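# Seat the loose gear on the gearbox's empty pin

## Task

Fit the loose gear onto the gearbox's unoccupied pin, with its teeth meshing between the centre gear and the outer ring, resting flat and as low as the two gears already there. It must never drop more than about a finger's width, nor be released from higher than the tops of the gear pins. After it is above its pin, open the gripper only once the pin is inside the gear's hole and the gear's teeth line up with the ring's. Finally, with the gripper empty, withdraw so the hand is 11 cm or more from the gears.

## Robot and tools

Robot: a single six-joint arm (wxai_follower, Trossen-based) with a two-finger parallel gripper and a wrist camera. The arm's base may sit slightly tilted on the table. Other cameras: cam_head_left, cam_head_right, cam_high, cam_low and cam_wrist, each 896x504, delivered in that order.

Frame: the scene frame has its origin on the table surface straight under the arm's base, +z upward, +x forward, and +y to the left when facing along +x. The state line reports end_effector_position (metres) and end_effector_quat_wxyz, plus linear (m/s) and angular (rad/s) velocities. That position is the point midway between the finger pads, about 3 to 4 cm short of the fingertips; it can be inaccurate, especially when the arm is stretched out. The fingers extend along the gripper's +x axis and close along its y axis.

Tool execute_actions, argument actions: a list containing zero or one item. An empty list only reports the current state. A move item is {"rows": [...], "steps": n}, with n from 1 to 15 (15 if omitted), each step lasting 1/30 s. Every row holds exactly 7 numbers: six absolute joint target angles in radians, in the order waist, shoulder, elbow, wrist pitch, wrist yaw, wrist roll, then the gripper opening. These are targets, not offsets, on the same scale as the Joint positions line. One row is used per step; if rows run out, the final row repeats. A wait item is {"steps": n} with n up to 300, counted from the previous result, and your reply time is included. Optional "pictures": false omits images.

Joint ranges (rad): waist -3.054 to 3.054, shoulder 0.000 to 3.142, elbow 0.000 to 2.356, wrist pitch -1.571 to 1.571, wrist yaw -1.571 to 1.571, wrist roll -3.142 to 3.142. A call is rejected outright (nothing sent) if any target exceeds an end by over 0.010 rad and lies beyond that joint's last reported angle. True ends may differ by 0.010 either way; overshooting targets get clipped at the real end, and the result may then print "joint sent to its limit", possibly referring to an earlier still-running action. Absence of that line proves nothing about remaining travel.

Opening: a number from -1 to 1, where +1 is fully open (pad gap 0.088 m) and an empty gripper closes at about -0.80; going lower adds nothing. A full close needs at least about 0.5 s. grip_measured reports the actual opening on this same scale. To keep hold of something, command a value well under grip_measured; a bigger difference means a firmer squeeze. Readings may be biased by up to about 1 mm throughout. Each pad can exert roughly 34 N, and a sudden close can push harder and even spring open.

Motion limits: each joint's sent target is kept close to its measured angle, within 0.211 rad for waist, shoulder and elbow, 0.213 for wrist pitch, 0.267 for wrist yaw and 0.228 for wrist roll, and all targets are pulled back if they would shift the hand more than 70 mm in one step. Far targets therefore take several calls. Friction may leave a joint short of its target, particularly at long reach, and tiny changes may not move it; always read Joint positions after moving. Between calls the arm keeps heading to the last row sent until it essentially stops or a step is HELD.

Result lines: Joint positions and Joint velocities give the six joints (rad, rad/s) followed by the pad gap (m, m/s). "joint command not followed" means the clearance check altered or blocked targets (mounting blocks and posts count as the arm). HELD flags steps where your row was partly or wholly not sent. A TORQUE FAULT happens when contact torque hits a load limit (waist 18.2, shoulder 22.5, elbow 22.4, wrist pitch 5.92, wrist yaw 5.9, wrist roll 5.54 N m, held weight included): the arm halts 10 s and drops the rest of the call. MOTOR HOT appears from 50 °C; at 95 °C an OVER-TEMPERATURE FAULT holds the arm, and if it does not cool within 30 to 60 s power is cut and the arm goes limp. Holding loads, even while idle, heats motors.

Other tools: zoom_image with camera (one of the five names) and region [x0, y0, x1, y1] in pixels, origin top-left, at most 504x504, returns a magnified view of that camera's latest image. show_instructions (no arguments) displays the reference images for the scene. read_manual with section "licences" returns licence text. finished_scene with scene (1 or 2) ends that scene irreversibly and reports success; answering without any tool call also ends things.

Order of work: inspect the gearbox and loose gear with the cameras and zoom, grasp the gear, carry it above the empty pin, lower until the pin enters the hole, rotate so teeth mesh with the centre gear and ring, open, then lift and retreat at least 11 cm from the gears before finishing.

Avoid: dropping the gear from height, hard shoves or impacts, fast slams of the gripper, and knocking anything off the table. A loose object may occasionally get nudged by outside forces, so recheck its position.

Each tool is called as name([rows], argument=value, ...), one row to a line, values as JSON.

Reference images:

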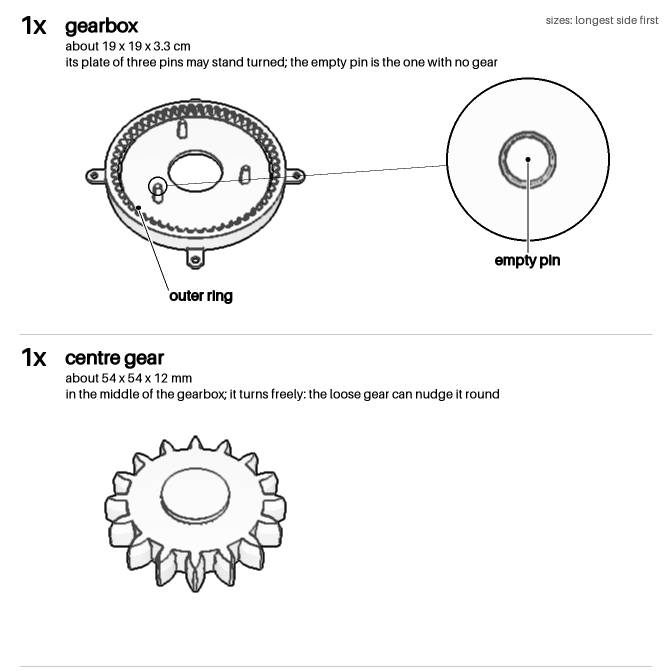

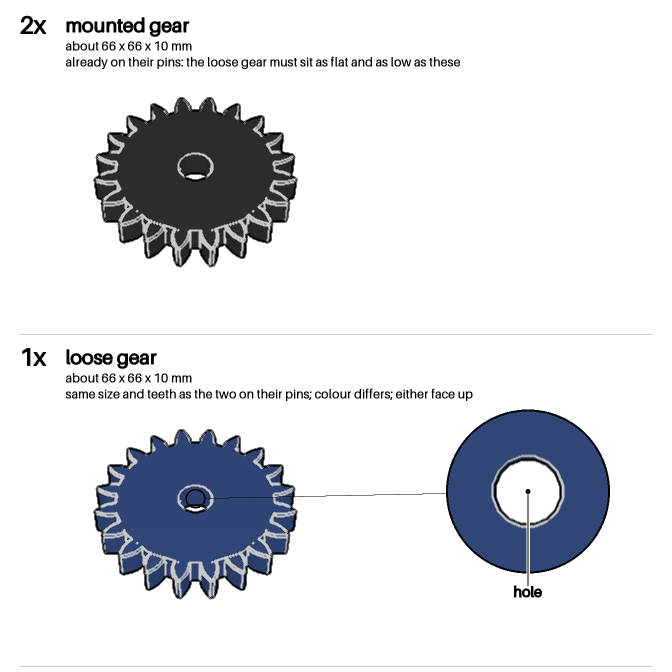

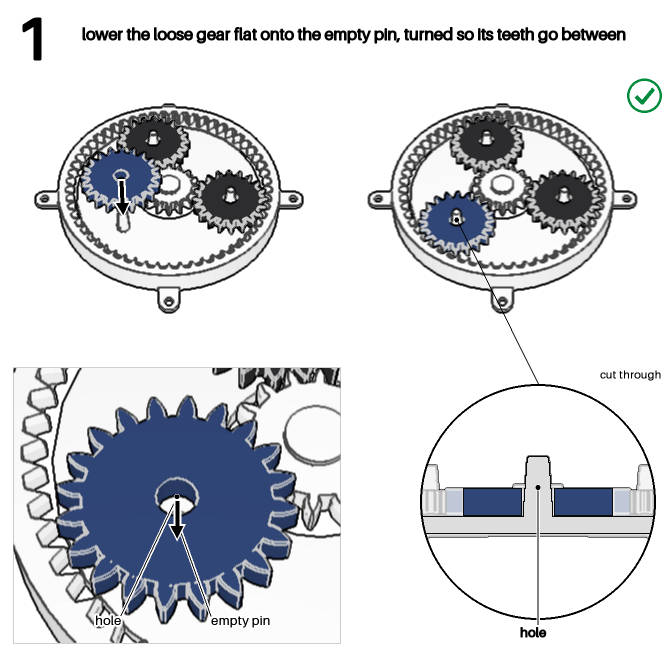

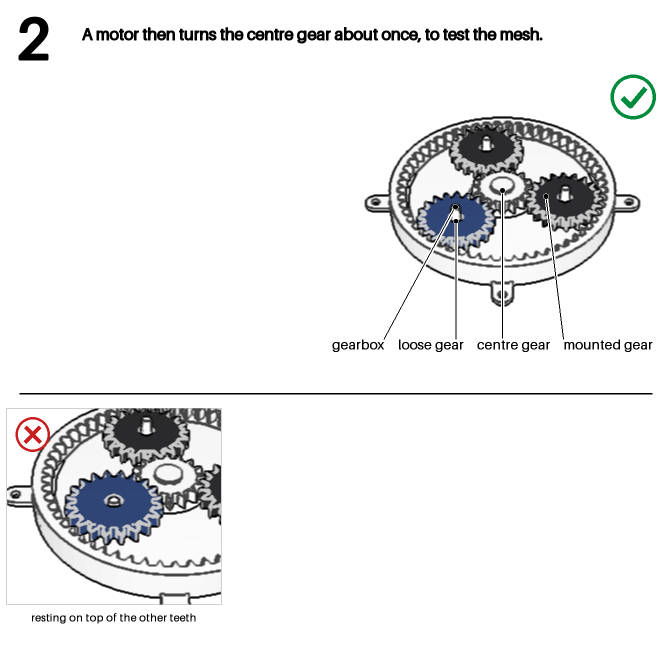

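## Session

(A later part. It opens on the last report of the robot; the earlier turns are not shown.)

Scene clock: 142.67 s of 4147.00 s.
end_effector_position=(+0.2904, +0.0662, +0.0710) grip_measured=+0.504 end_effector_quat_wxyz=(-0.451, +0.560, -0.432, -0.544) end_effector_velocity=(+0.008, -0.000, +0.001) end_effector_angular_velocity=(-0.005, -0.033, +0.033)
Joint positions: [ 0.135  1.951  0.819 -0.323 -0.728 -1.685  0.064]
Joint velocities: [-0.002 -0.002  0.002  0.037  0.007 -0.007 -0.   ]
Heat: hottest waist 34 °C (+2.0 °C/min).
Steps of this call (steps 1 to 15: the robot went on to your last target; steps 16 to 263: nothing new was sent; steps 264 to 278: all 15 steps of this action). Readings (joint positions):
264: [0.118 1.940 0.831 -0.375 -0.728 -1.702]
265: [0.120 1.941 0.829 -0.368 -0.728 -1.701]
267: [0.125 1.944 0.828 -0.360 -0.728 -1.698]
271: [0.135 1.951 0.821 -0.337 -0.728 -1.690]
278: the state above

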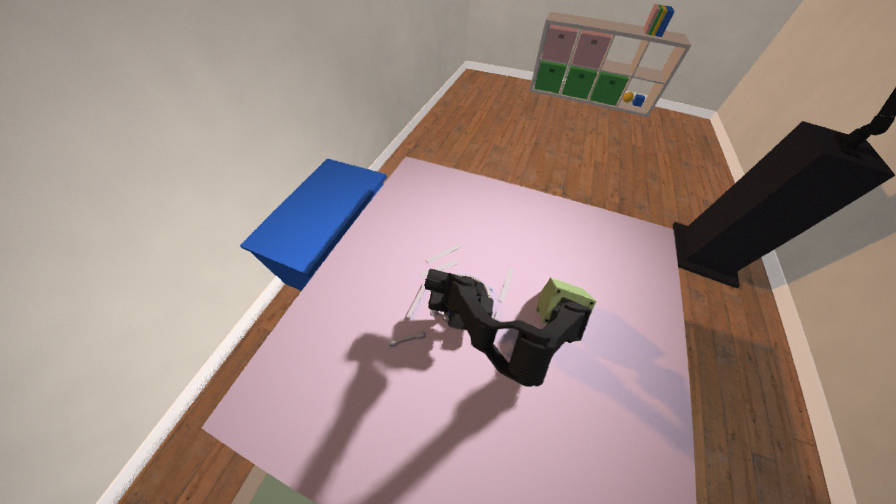

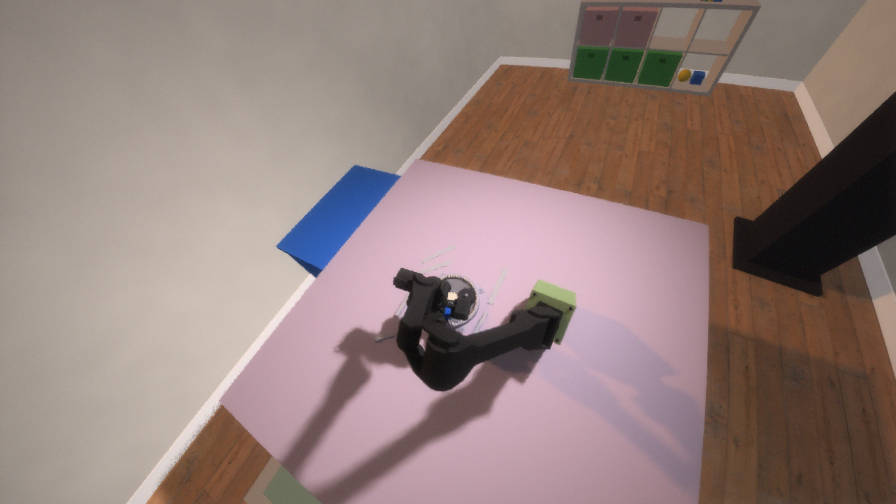

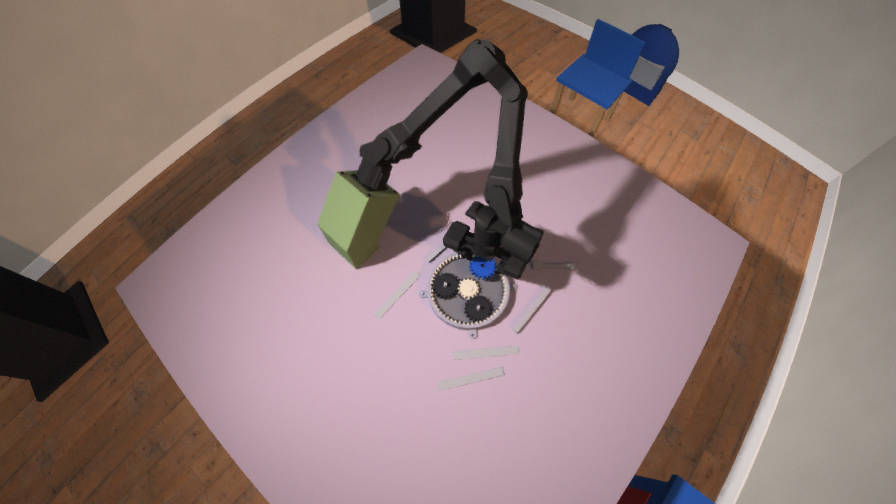

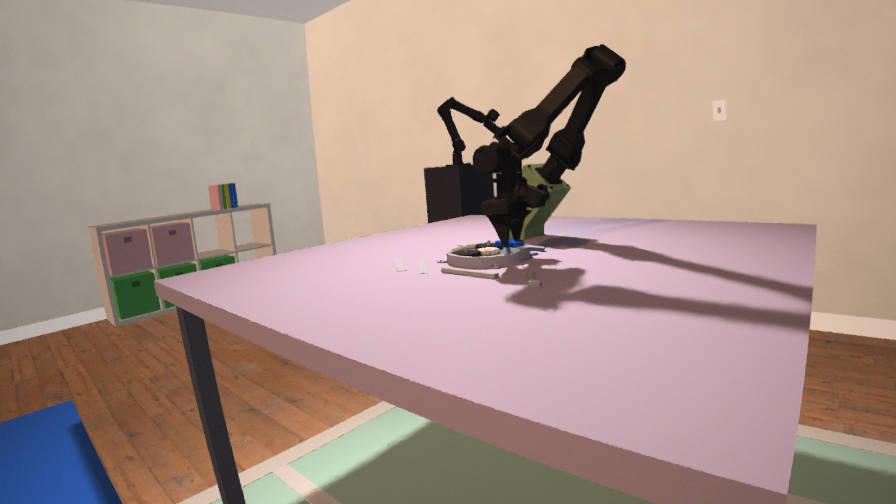

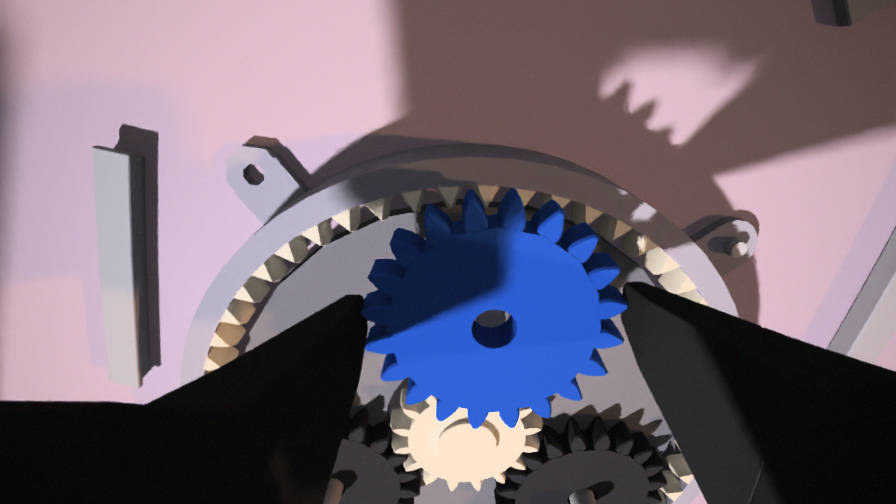

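zoom_image(camera="cam_wrist", region=[430,280,560,370])

execute_actions([
  {"rows":[[0.15,1.975,0.806,-0.30,-0.726,-1.68,0.2],[0.15,1.975,0.806,-0.30,-0.726,-1.68,0.2],[0.15,1.975,0.806,-0.30,-0.726,-1.68,0.2],[0.15,1.975,0.806,-0.30,-0.726,-1.68,0.2],[0.162,1.985,0.798,-0.27,-0.724,-1.67,0.2]]},
])

zoom_image(camera="cam_wrist", region=[350,150,650,450])

zoom_image(camera="cam_low", region=[420,190,580,280])

Region (430, 280, 560, 370) of cam_wrist's 896x504 image, scaled by 3.877, with more detail than that image has; it fills the top 349 rows of this view, and the rest is white.

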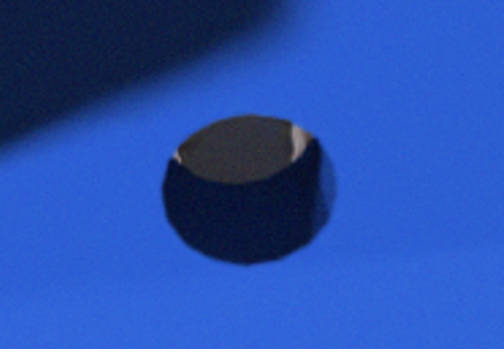

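Scene clock: 149.03 s of 4147.00 s.
end_effector_position=(+0.2962, +0.0660, +0.0698) grip_measured=+0.504 end_effector_quat_wxyz=(-0.453, +0.572, -0.420, -0.540) end_effector_velocity=(+0.003, -0.002, -0.000) end_effector_angular_velocity=(-0.006, -0.015, +0.002)
Joint positions: [ 0.137  1.954  0.812 -0.273 -0.726 -1.675  0.064]
Joint velocities: [-0.002  0.002 -0.002  0.022  0.007  0.007 -0.   ]
Heat: hottest waist 34 °C (+2.0 °C/min).
Steps of this call (steps 1 to 15: the robot went on to your last target; steps 16 to 176: nothing new was sent; steps 177 to 191: all 15 steps of this action). Readings (joint positions):
177: [0.137 1.952 0.818 -0.315 -0.726 -1.684]
178: [0.137 1.952 0.818 -0.313 -0.726 -1.684]
180: [0.137 1.952 0.816 -0.310 -0.726 -1.684]
184: [0.137 1.953 0.812 -0.287 -0.726 -1.678]
191: the state above

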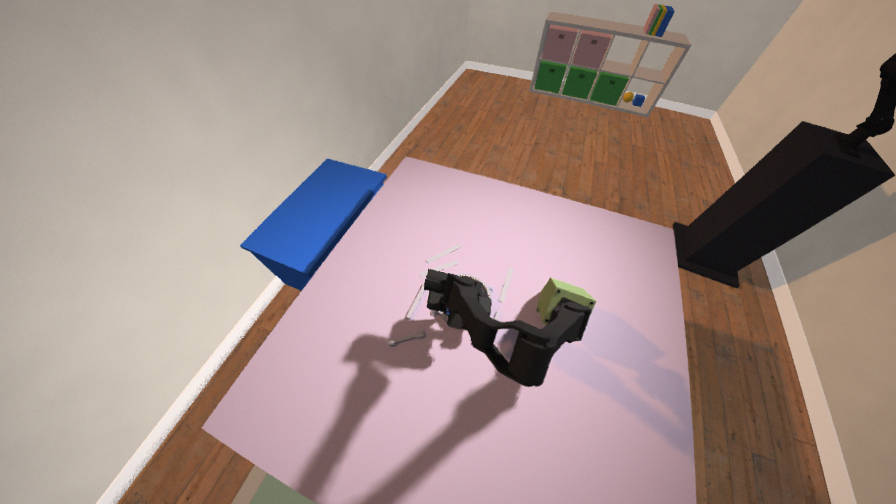

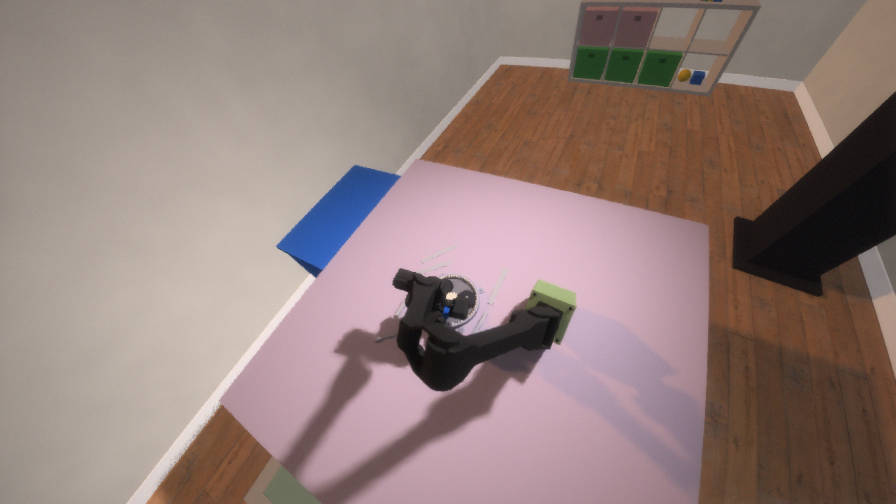

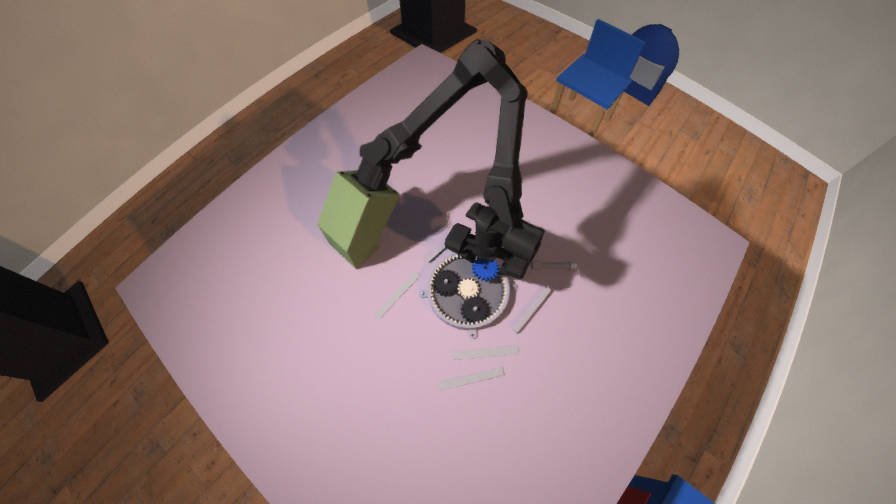

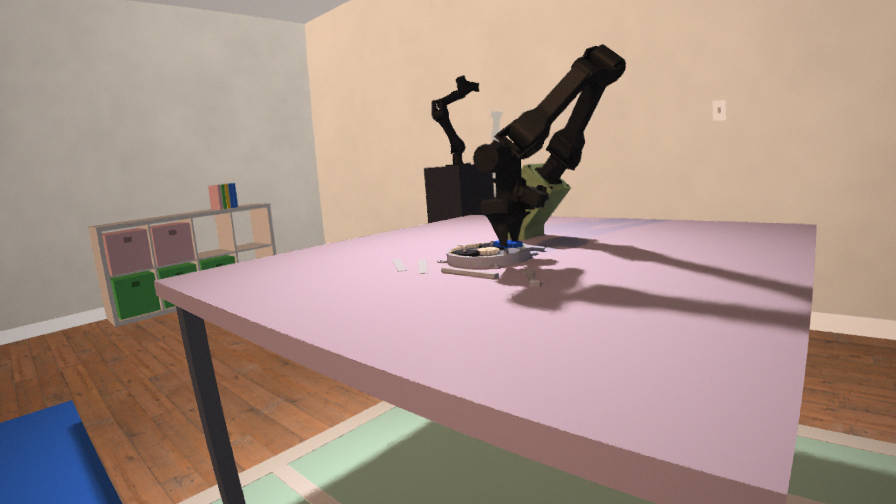

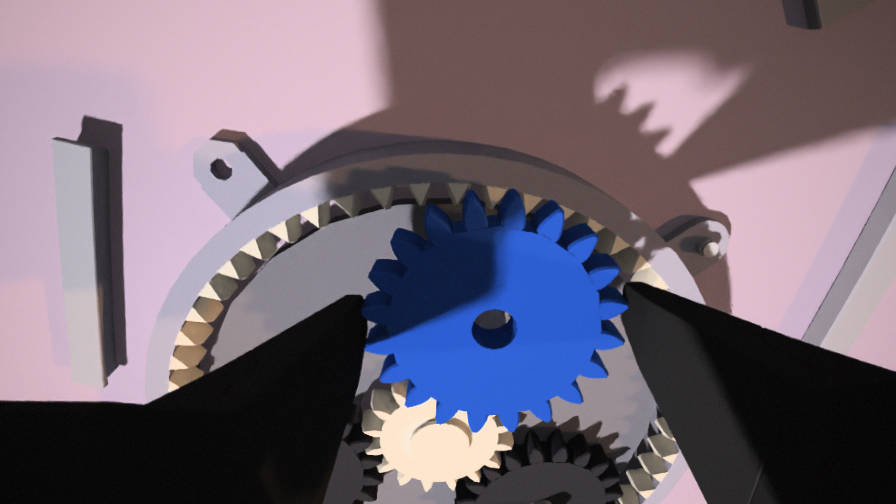

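Region (350, 150, 650, 450) of cam_wrist's 896x504 image, scaled by 1.680, with more detail than that image has.

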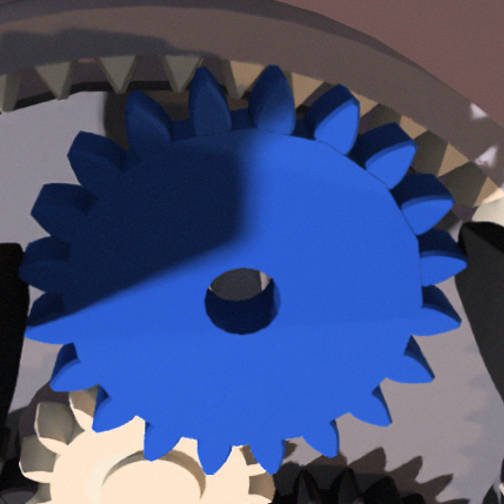

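Region (420, 190, 580, 280) of cam_low's 896x504 image, scaled by 3.150, with more detail than that image has; it fills the top 284 rows of this view, and the rest is white.

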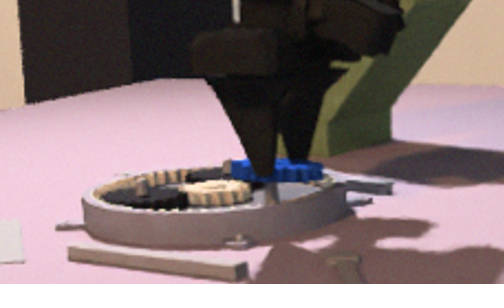

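execute_actions([
  {"rows":[[0.125,1.94,0.822,-0.33,-0.728,-1.69,0.2],[0.125,1.94,0.822,-0.33,-0.728,-1.69,0.2],[0.125,1.94,0.822,-0.33,-0.728,-1.69,0.2],[0.112,1.935,0.83,-0.38,-0.73,-1.70,0.2]]},
])

zoom_image(camera="cam_wrist", region=[430,280,560,370])

zoom_image(camera="cam_low", region=[420,190,580,280])

zoom_image(camera="cam_high", region=[410,210,570,340])

Scene clock: 157.33 s of 4147.00 s.
end_effector_position=(+0.2843, +0.0628, +0.0747) grip_measured=+0.505 end_effector_quat_wxyz=(-0.454, +0.547, -0.447, -0.543) end_effector_velocity=(-0.002, -0.001, +0.004) end_effector_angular_velocity=(-0.008, +0.011, -0.013)
Joint positions: [ 0.119  1.949  0.822 -0.375 -0.729 -1.695  0.064]
Joint velocities: [-0.007 -0.007  0.007 -0.037  0.007 -0.007 -0.   ]
Heat: hottest waist 33 °C (+1.0 °C/min).
Steps of this call (steps 1 to 15: the robot went on to your last target; steps 16 to 234: nothing new was sent; steps 235 to 249: all 15 steps of this action). Readings (joint positions):
235: [0.140 1.956 0.813 -0.273 -0.724 -1.674]
236: [0.139 1.955 0.815 -0.286 -0.726 -1.674]
238: [0.135 1.955 0.816 -0.313 -0.729 -1.681]
242: [0.125 1.955 0.818 -0.358 -0.729 -1.690]
249: the state above

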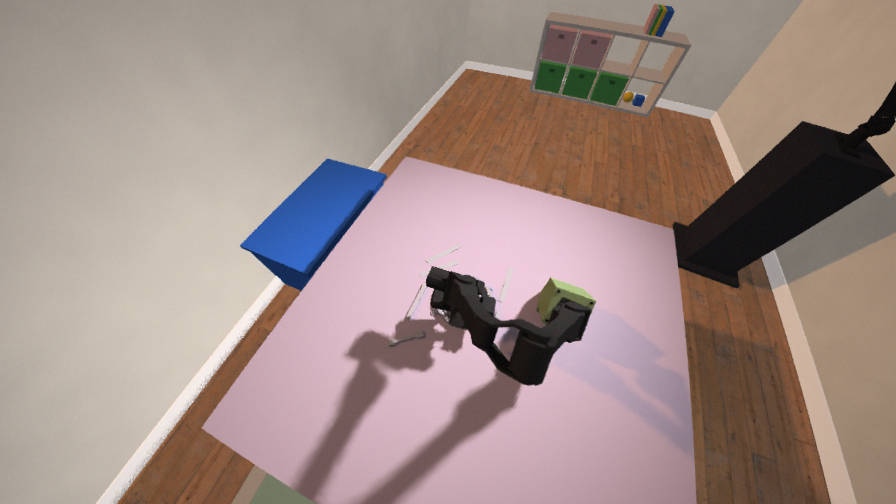

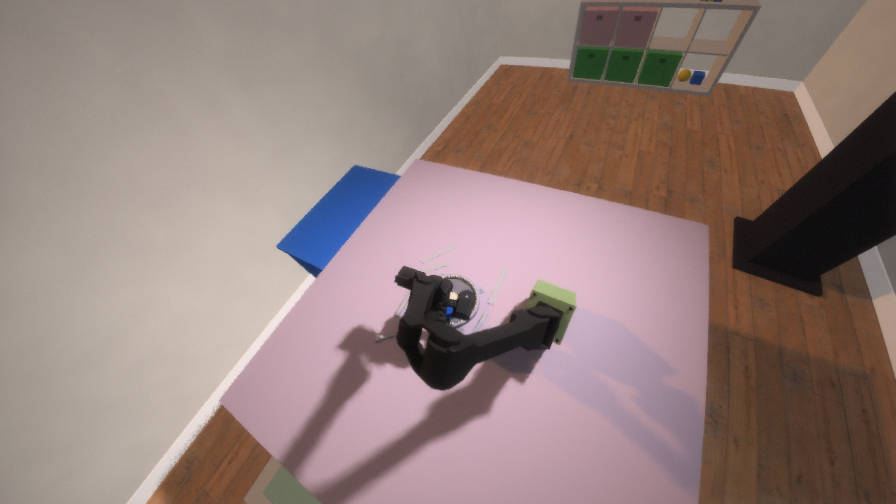

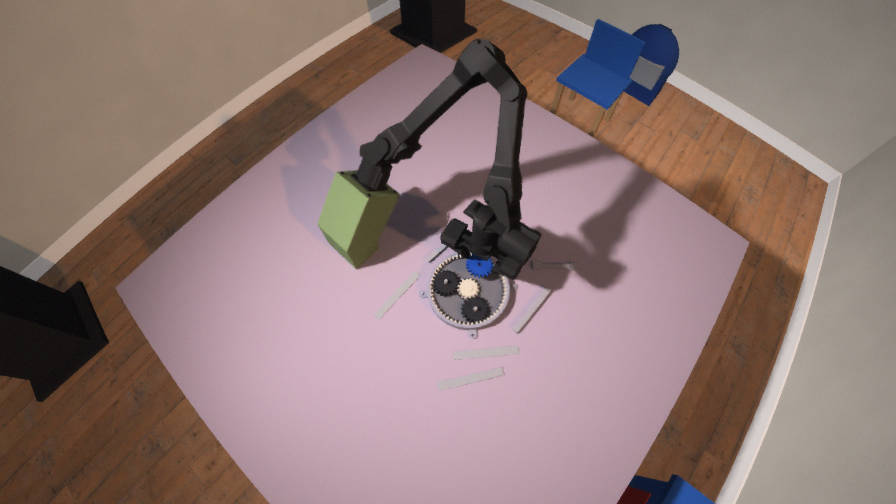

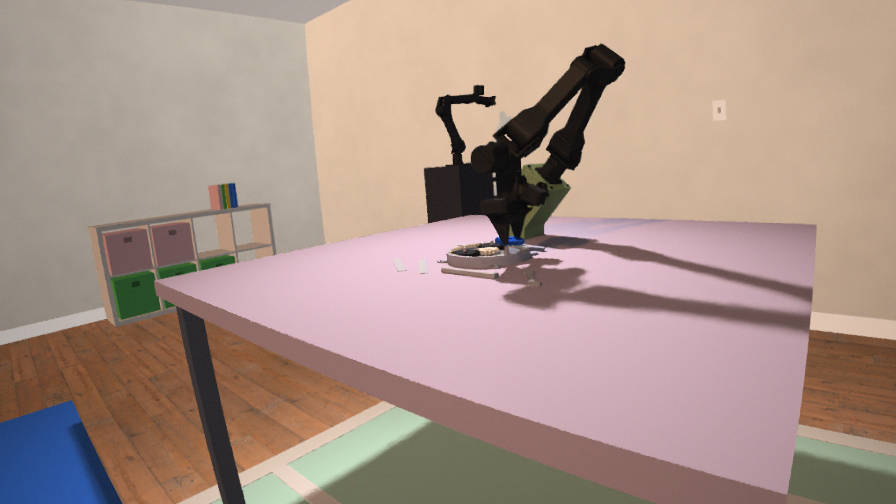

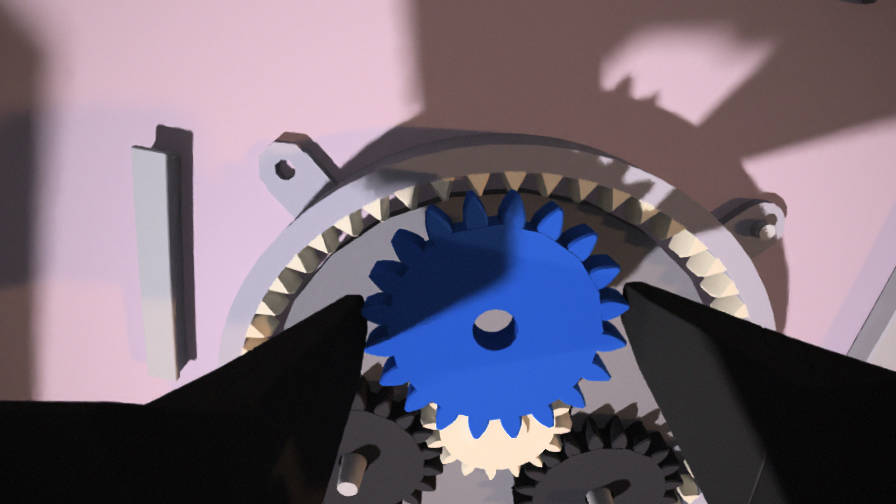

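Region (430, 280, 560, 370) of cam_wrist's 896x504 image, scaled by 3.877, with more detail than that image has; it fills the top 349 rows of this view, and the rest is white.

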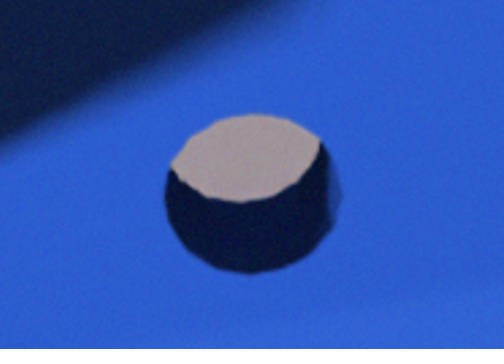

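Region (420, 190, 580, 280) of cam_low's 896x504 image, scaled by 3.150, with more detail than that image has; it fills the top 284 rows of this view, and the rest is white.

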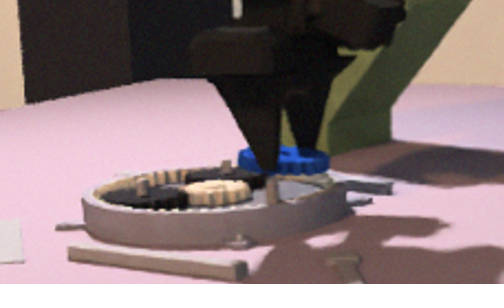

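Region (410, 210, 570, 340) of cam_high's 896x504 image, scaled by 3.150, with more detail than that image has; it fills the top 410 rows of this view, and the rest is white.

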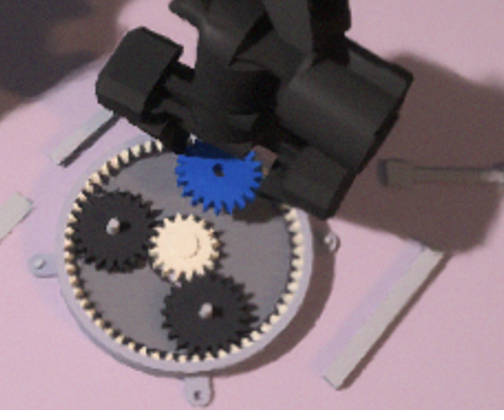

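execute_actions([
  {"rows":[[0.116,1.95,0.86,-0.40,-0.73,-1.70,0.2],[0.116,1.95,0.86,-0.40,-0.73,-1.70,0.2],[0.116,1.95,0.86,-0.40,-0.73,-1.70,0.2],[0.116,1.965,0.888,-0.41,-0.73,-1.70,0.2],[0.116,1.965,0.888,-0.41,-0.73,-1.70,0.2],[0.116,1.982,0.888,-0.41,-0.73,-1.70,0.2]]},
])

zoom_image(camera="cam_wrist", region=[430,280,560,370])

zoom_image(camera="cam_low", region=[420,190,580,280])

Scene clock: 167.30 s of 4147.00 s.
end_effector_position=(+0.2967, +0.0649, +0.0769) grip_measured=+0.504 end_effector_quat_wxyz=(-0.454, +0.547, -0.447, -0.543) end_effector_velocity=(+0.002, +0.001, +0.000) end_effector_angular_velocity=(+0.007, +0.001, +0.004)
Joint positions: [ 0.118  1.971  0.878 -0.408 -0.729 -1.696  0.064]
Joint velocities: [-0.002  0.007  0.012 -0.007 -0.007 -0.007 -0.   ]
Heat: hottest waist 34 °C (+2.0 °C/min).
Steps of this call (steps 1 to 15: the robot went on to your last target; steps 16 to 284: nothing new was sent; steps 285 to 299: all 15 steps of this action). Readings (joint positions):
285: [0.118 1.947 0.826 -0.383 -0.729 -1.696]
286: [0.118 1.947 0.831 -0.388 -0.729 -1.696]
288: [0.118 1.947 0.843 -0.394 -0.729 -1.696]
292: [0.118 1.956 0.872 -0.401 -0.729 -1.696]
299: the state above

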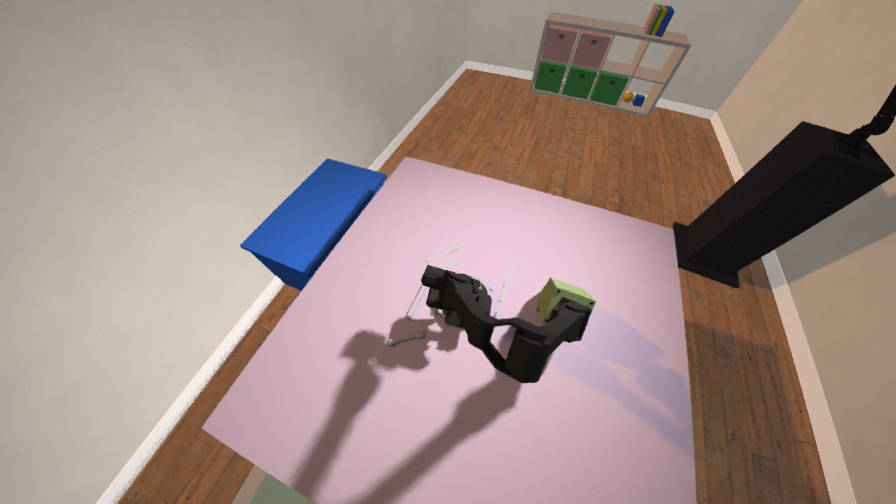

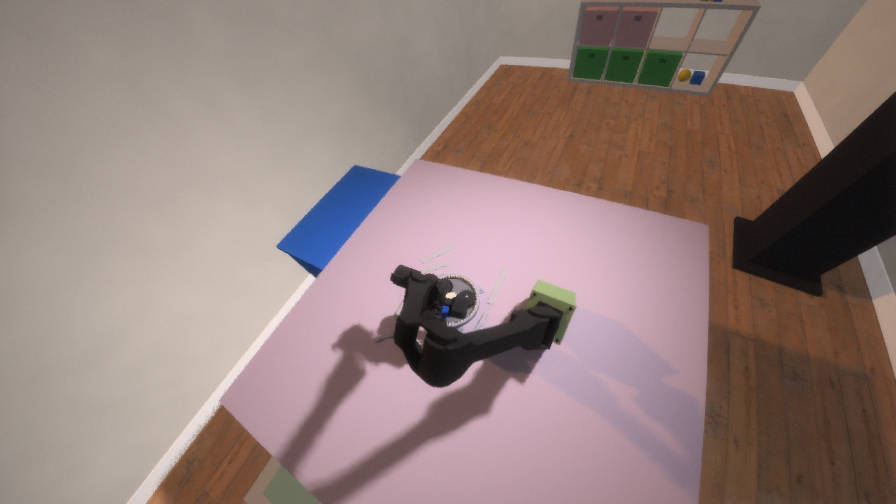

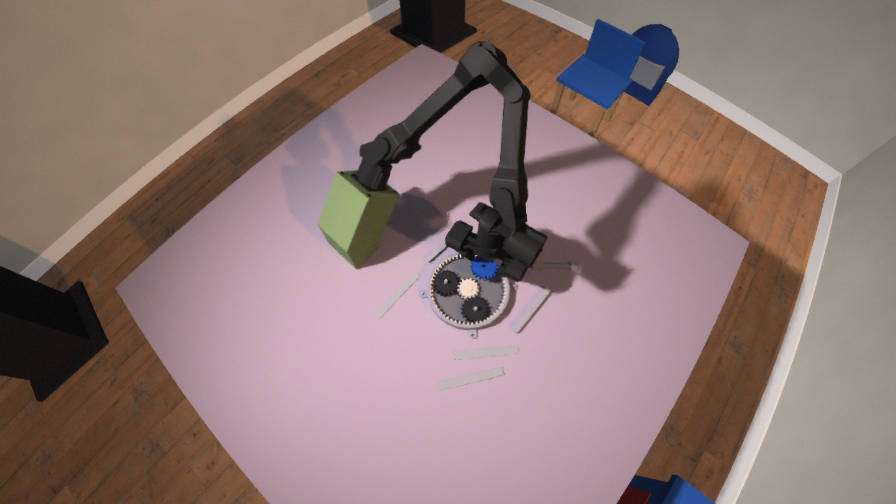

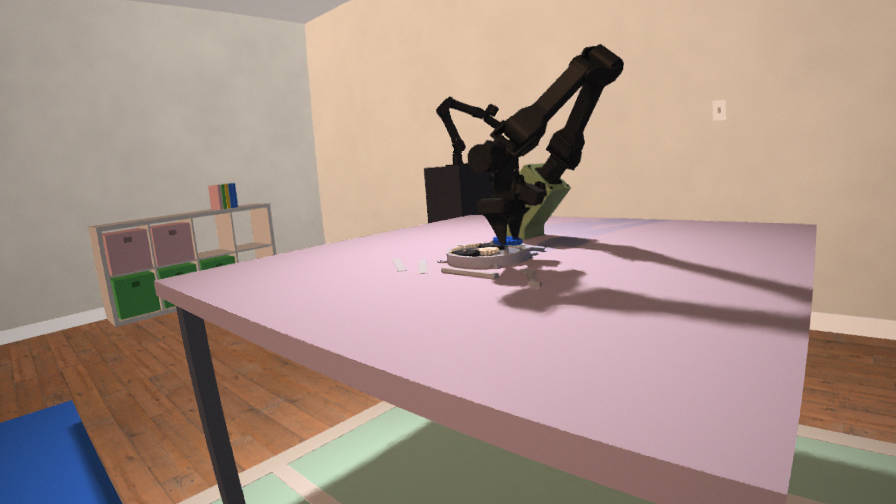

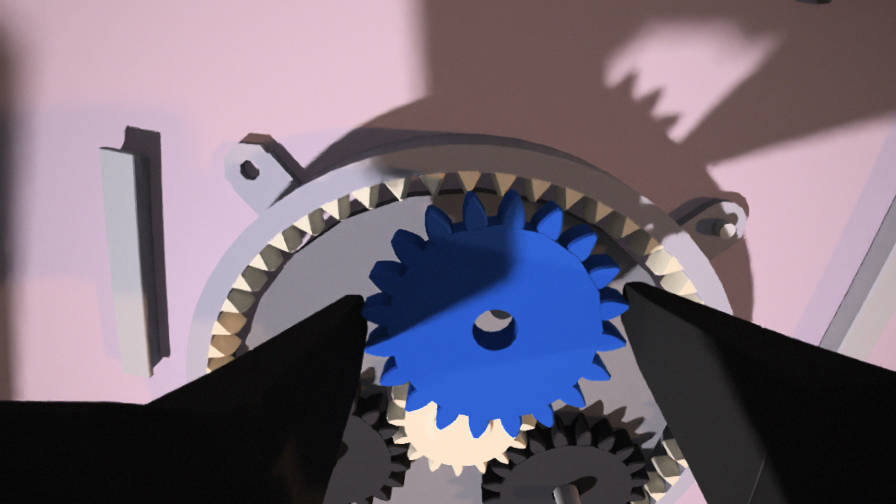

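Region (430, 280, 560, 370) of cam_wrist's 896x504 image, scaled by 3.877, with more detail than that image has; it fills the top 349 rows of this view, and the rest is white.

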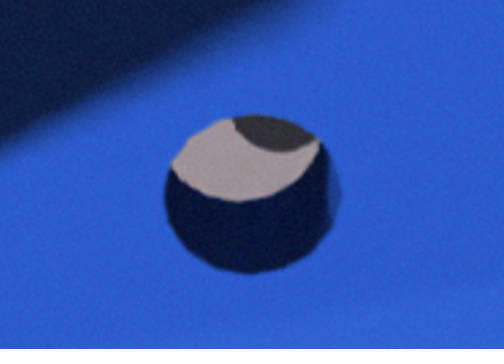

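Region (420, 190, 580, 280) of cam_low's 896x504 image, scaled by 3.150, with more detail than that image has; it fills the top 284 rows of this view, and the rest is white.

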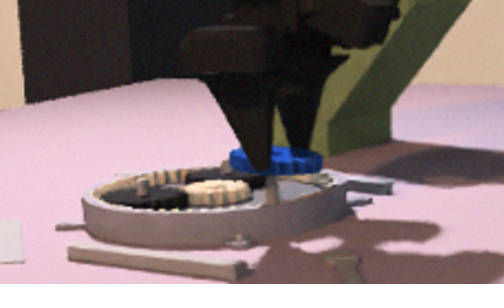

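execute_actions([
  {"rows":[[0.108,1.992,0.898,-0.41,-0.73,-1.70,0.2]]},
])

zoom_image(camera="cam_wrist", region=[430,280,560,370])

Scene clock: 174.13 s of 4147.00 s.
end_effector_position=(+0.2998, +0.0637, +0.0768) grip_measured=+0.504 end_effector_quat_wxyz=(-0.455, +0.547, -0.447, -0.542) end_effector_velocity=(+0.000, +0.001, +0.001) end_effector_angular_velocity=(+0.007, +0.001, -0.011)
Joint positions: [ 0.114  1.982  0.89  -0.41  -0.729 -1.697  0.064]
Joint velocities: [-0.002 -0.002  0.002 -0.007 -0.007  0.007  0.   ]
Heat: hottest waist 34 °C (+1.0 °C/min).
Steps of this call (steps 1 to 15: the robot went on to your last target; steps 16 to 190: nothing new was sent; steps 191 to 205: all 15 steps of this action). Readings (joint positions):
191: [0.118 1.974 0.882 -0.410 -0.729 -1.697]
192: [0.118 1.975 0.884 -0.410 -0.729 -1.697]
194: [0.117 1.979 0.887 -0.410 -0.729 -1.697]
198: [0.115 1.981 0.889 -0.410 -0.729 -1.697]
205: the state above

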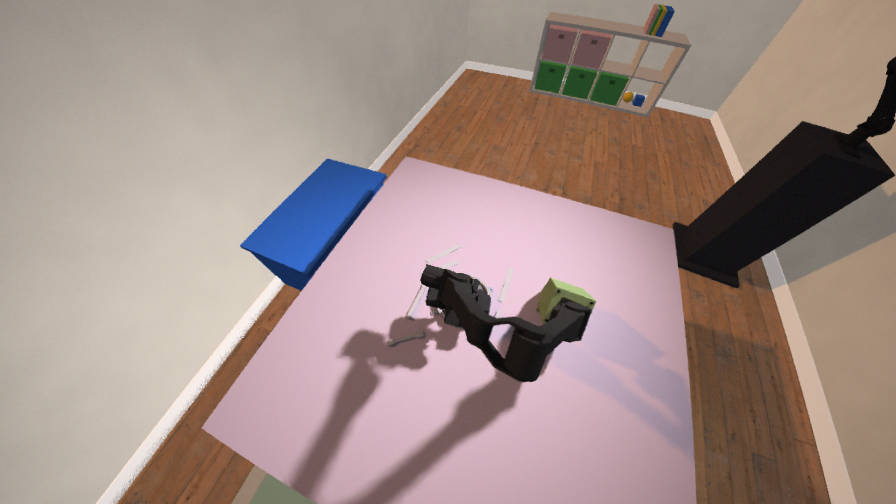

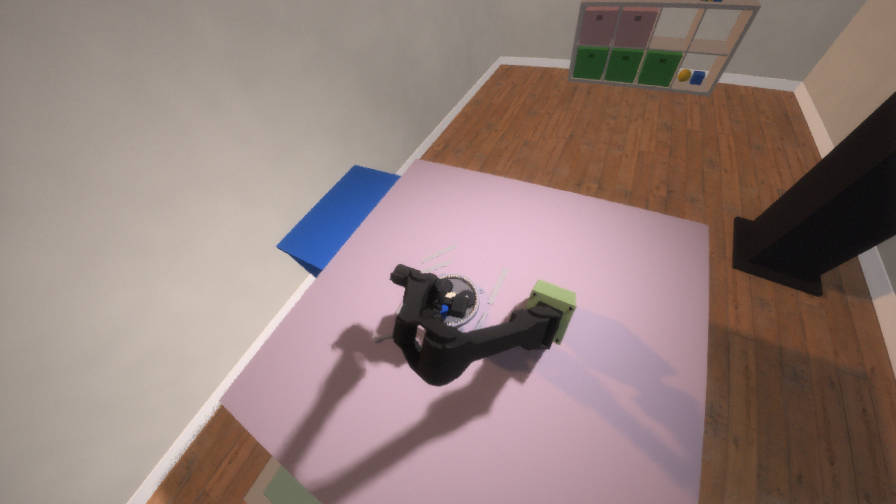

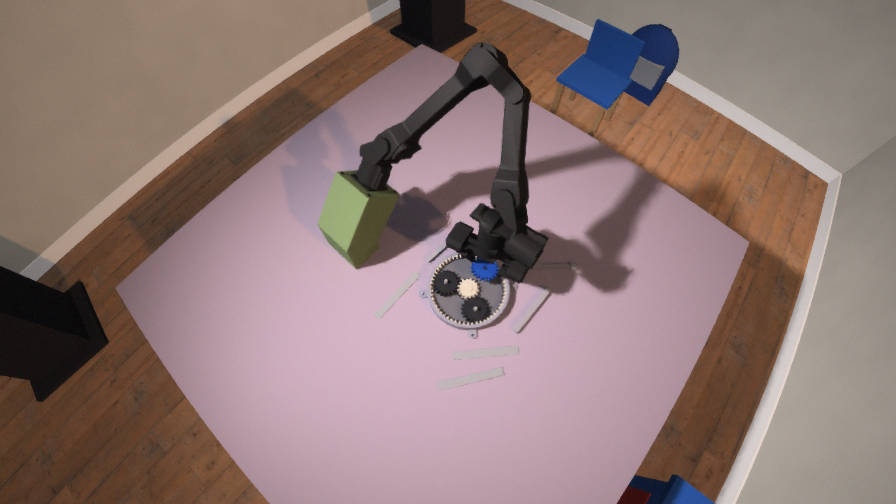

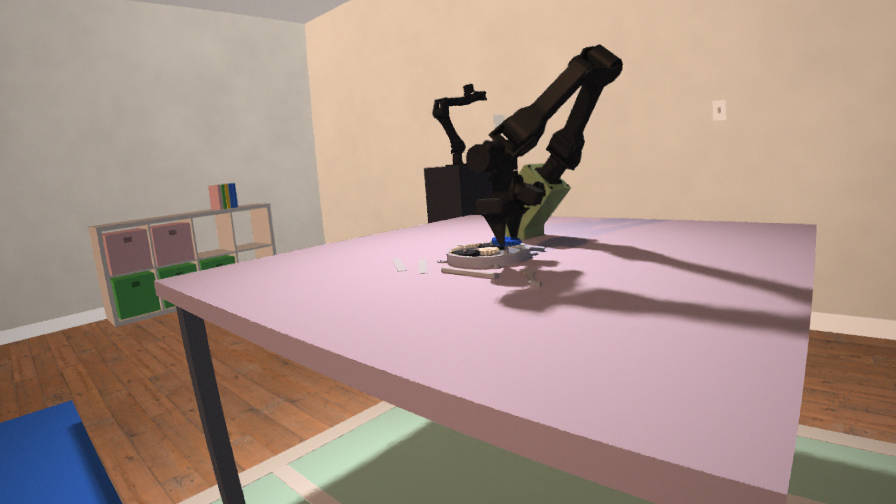

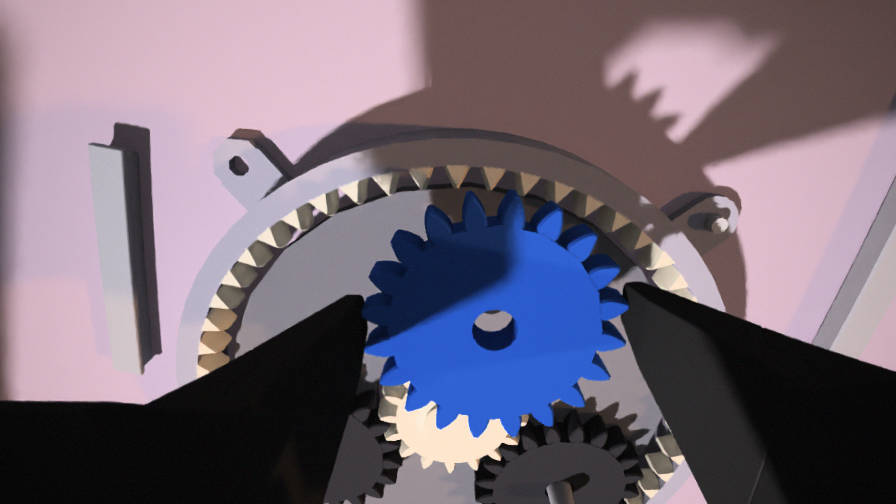

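Region (430, 280, 560, 370) of cam_wrist's 896x504 image, scaled by 3.877, with more detail than that image has; it fills the top 349 rows of this view, and the rest is white.

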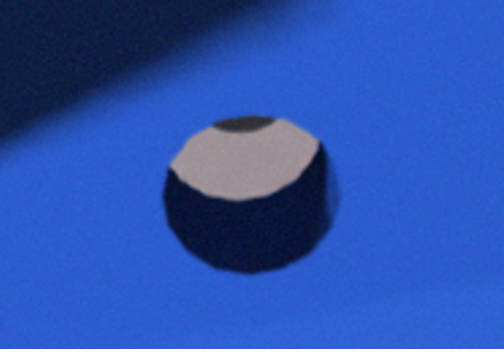

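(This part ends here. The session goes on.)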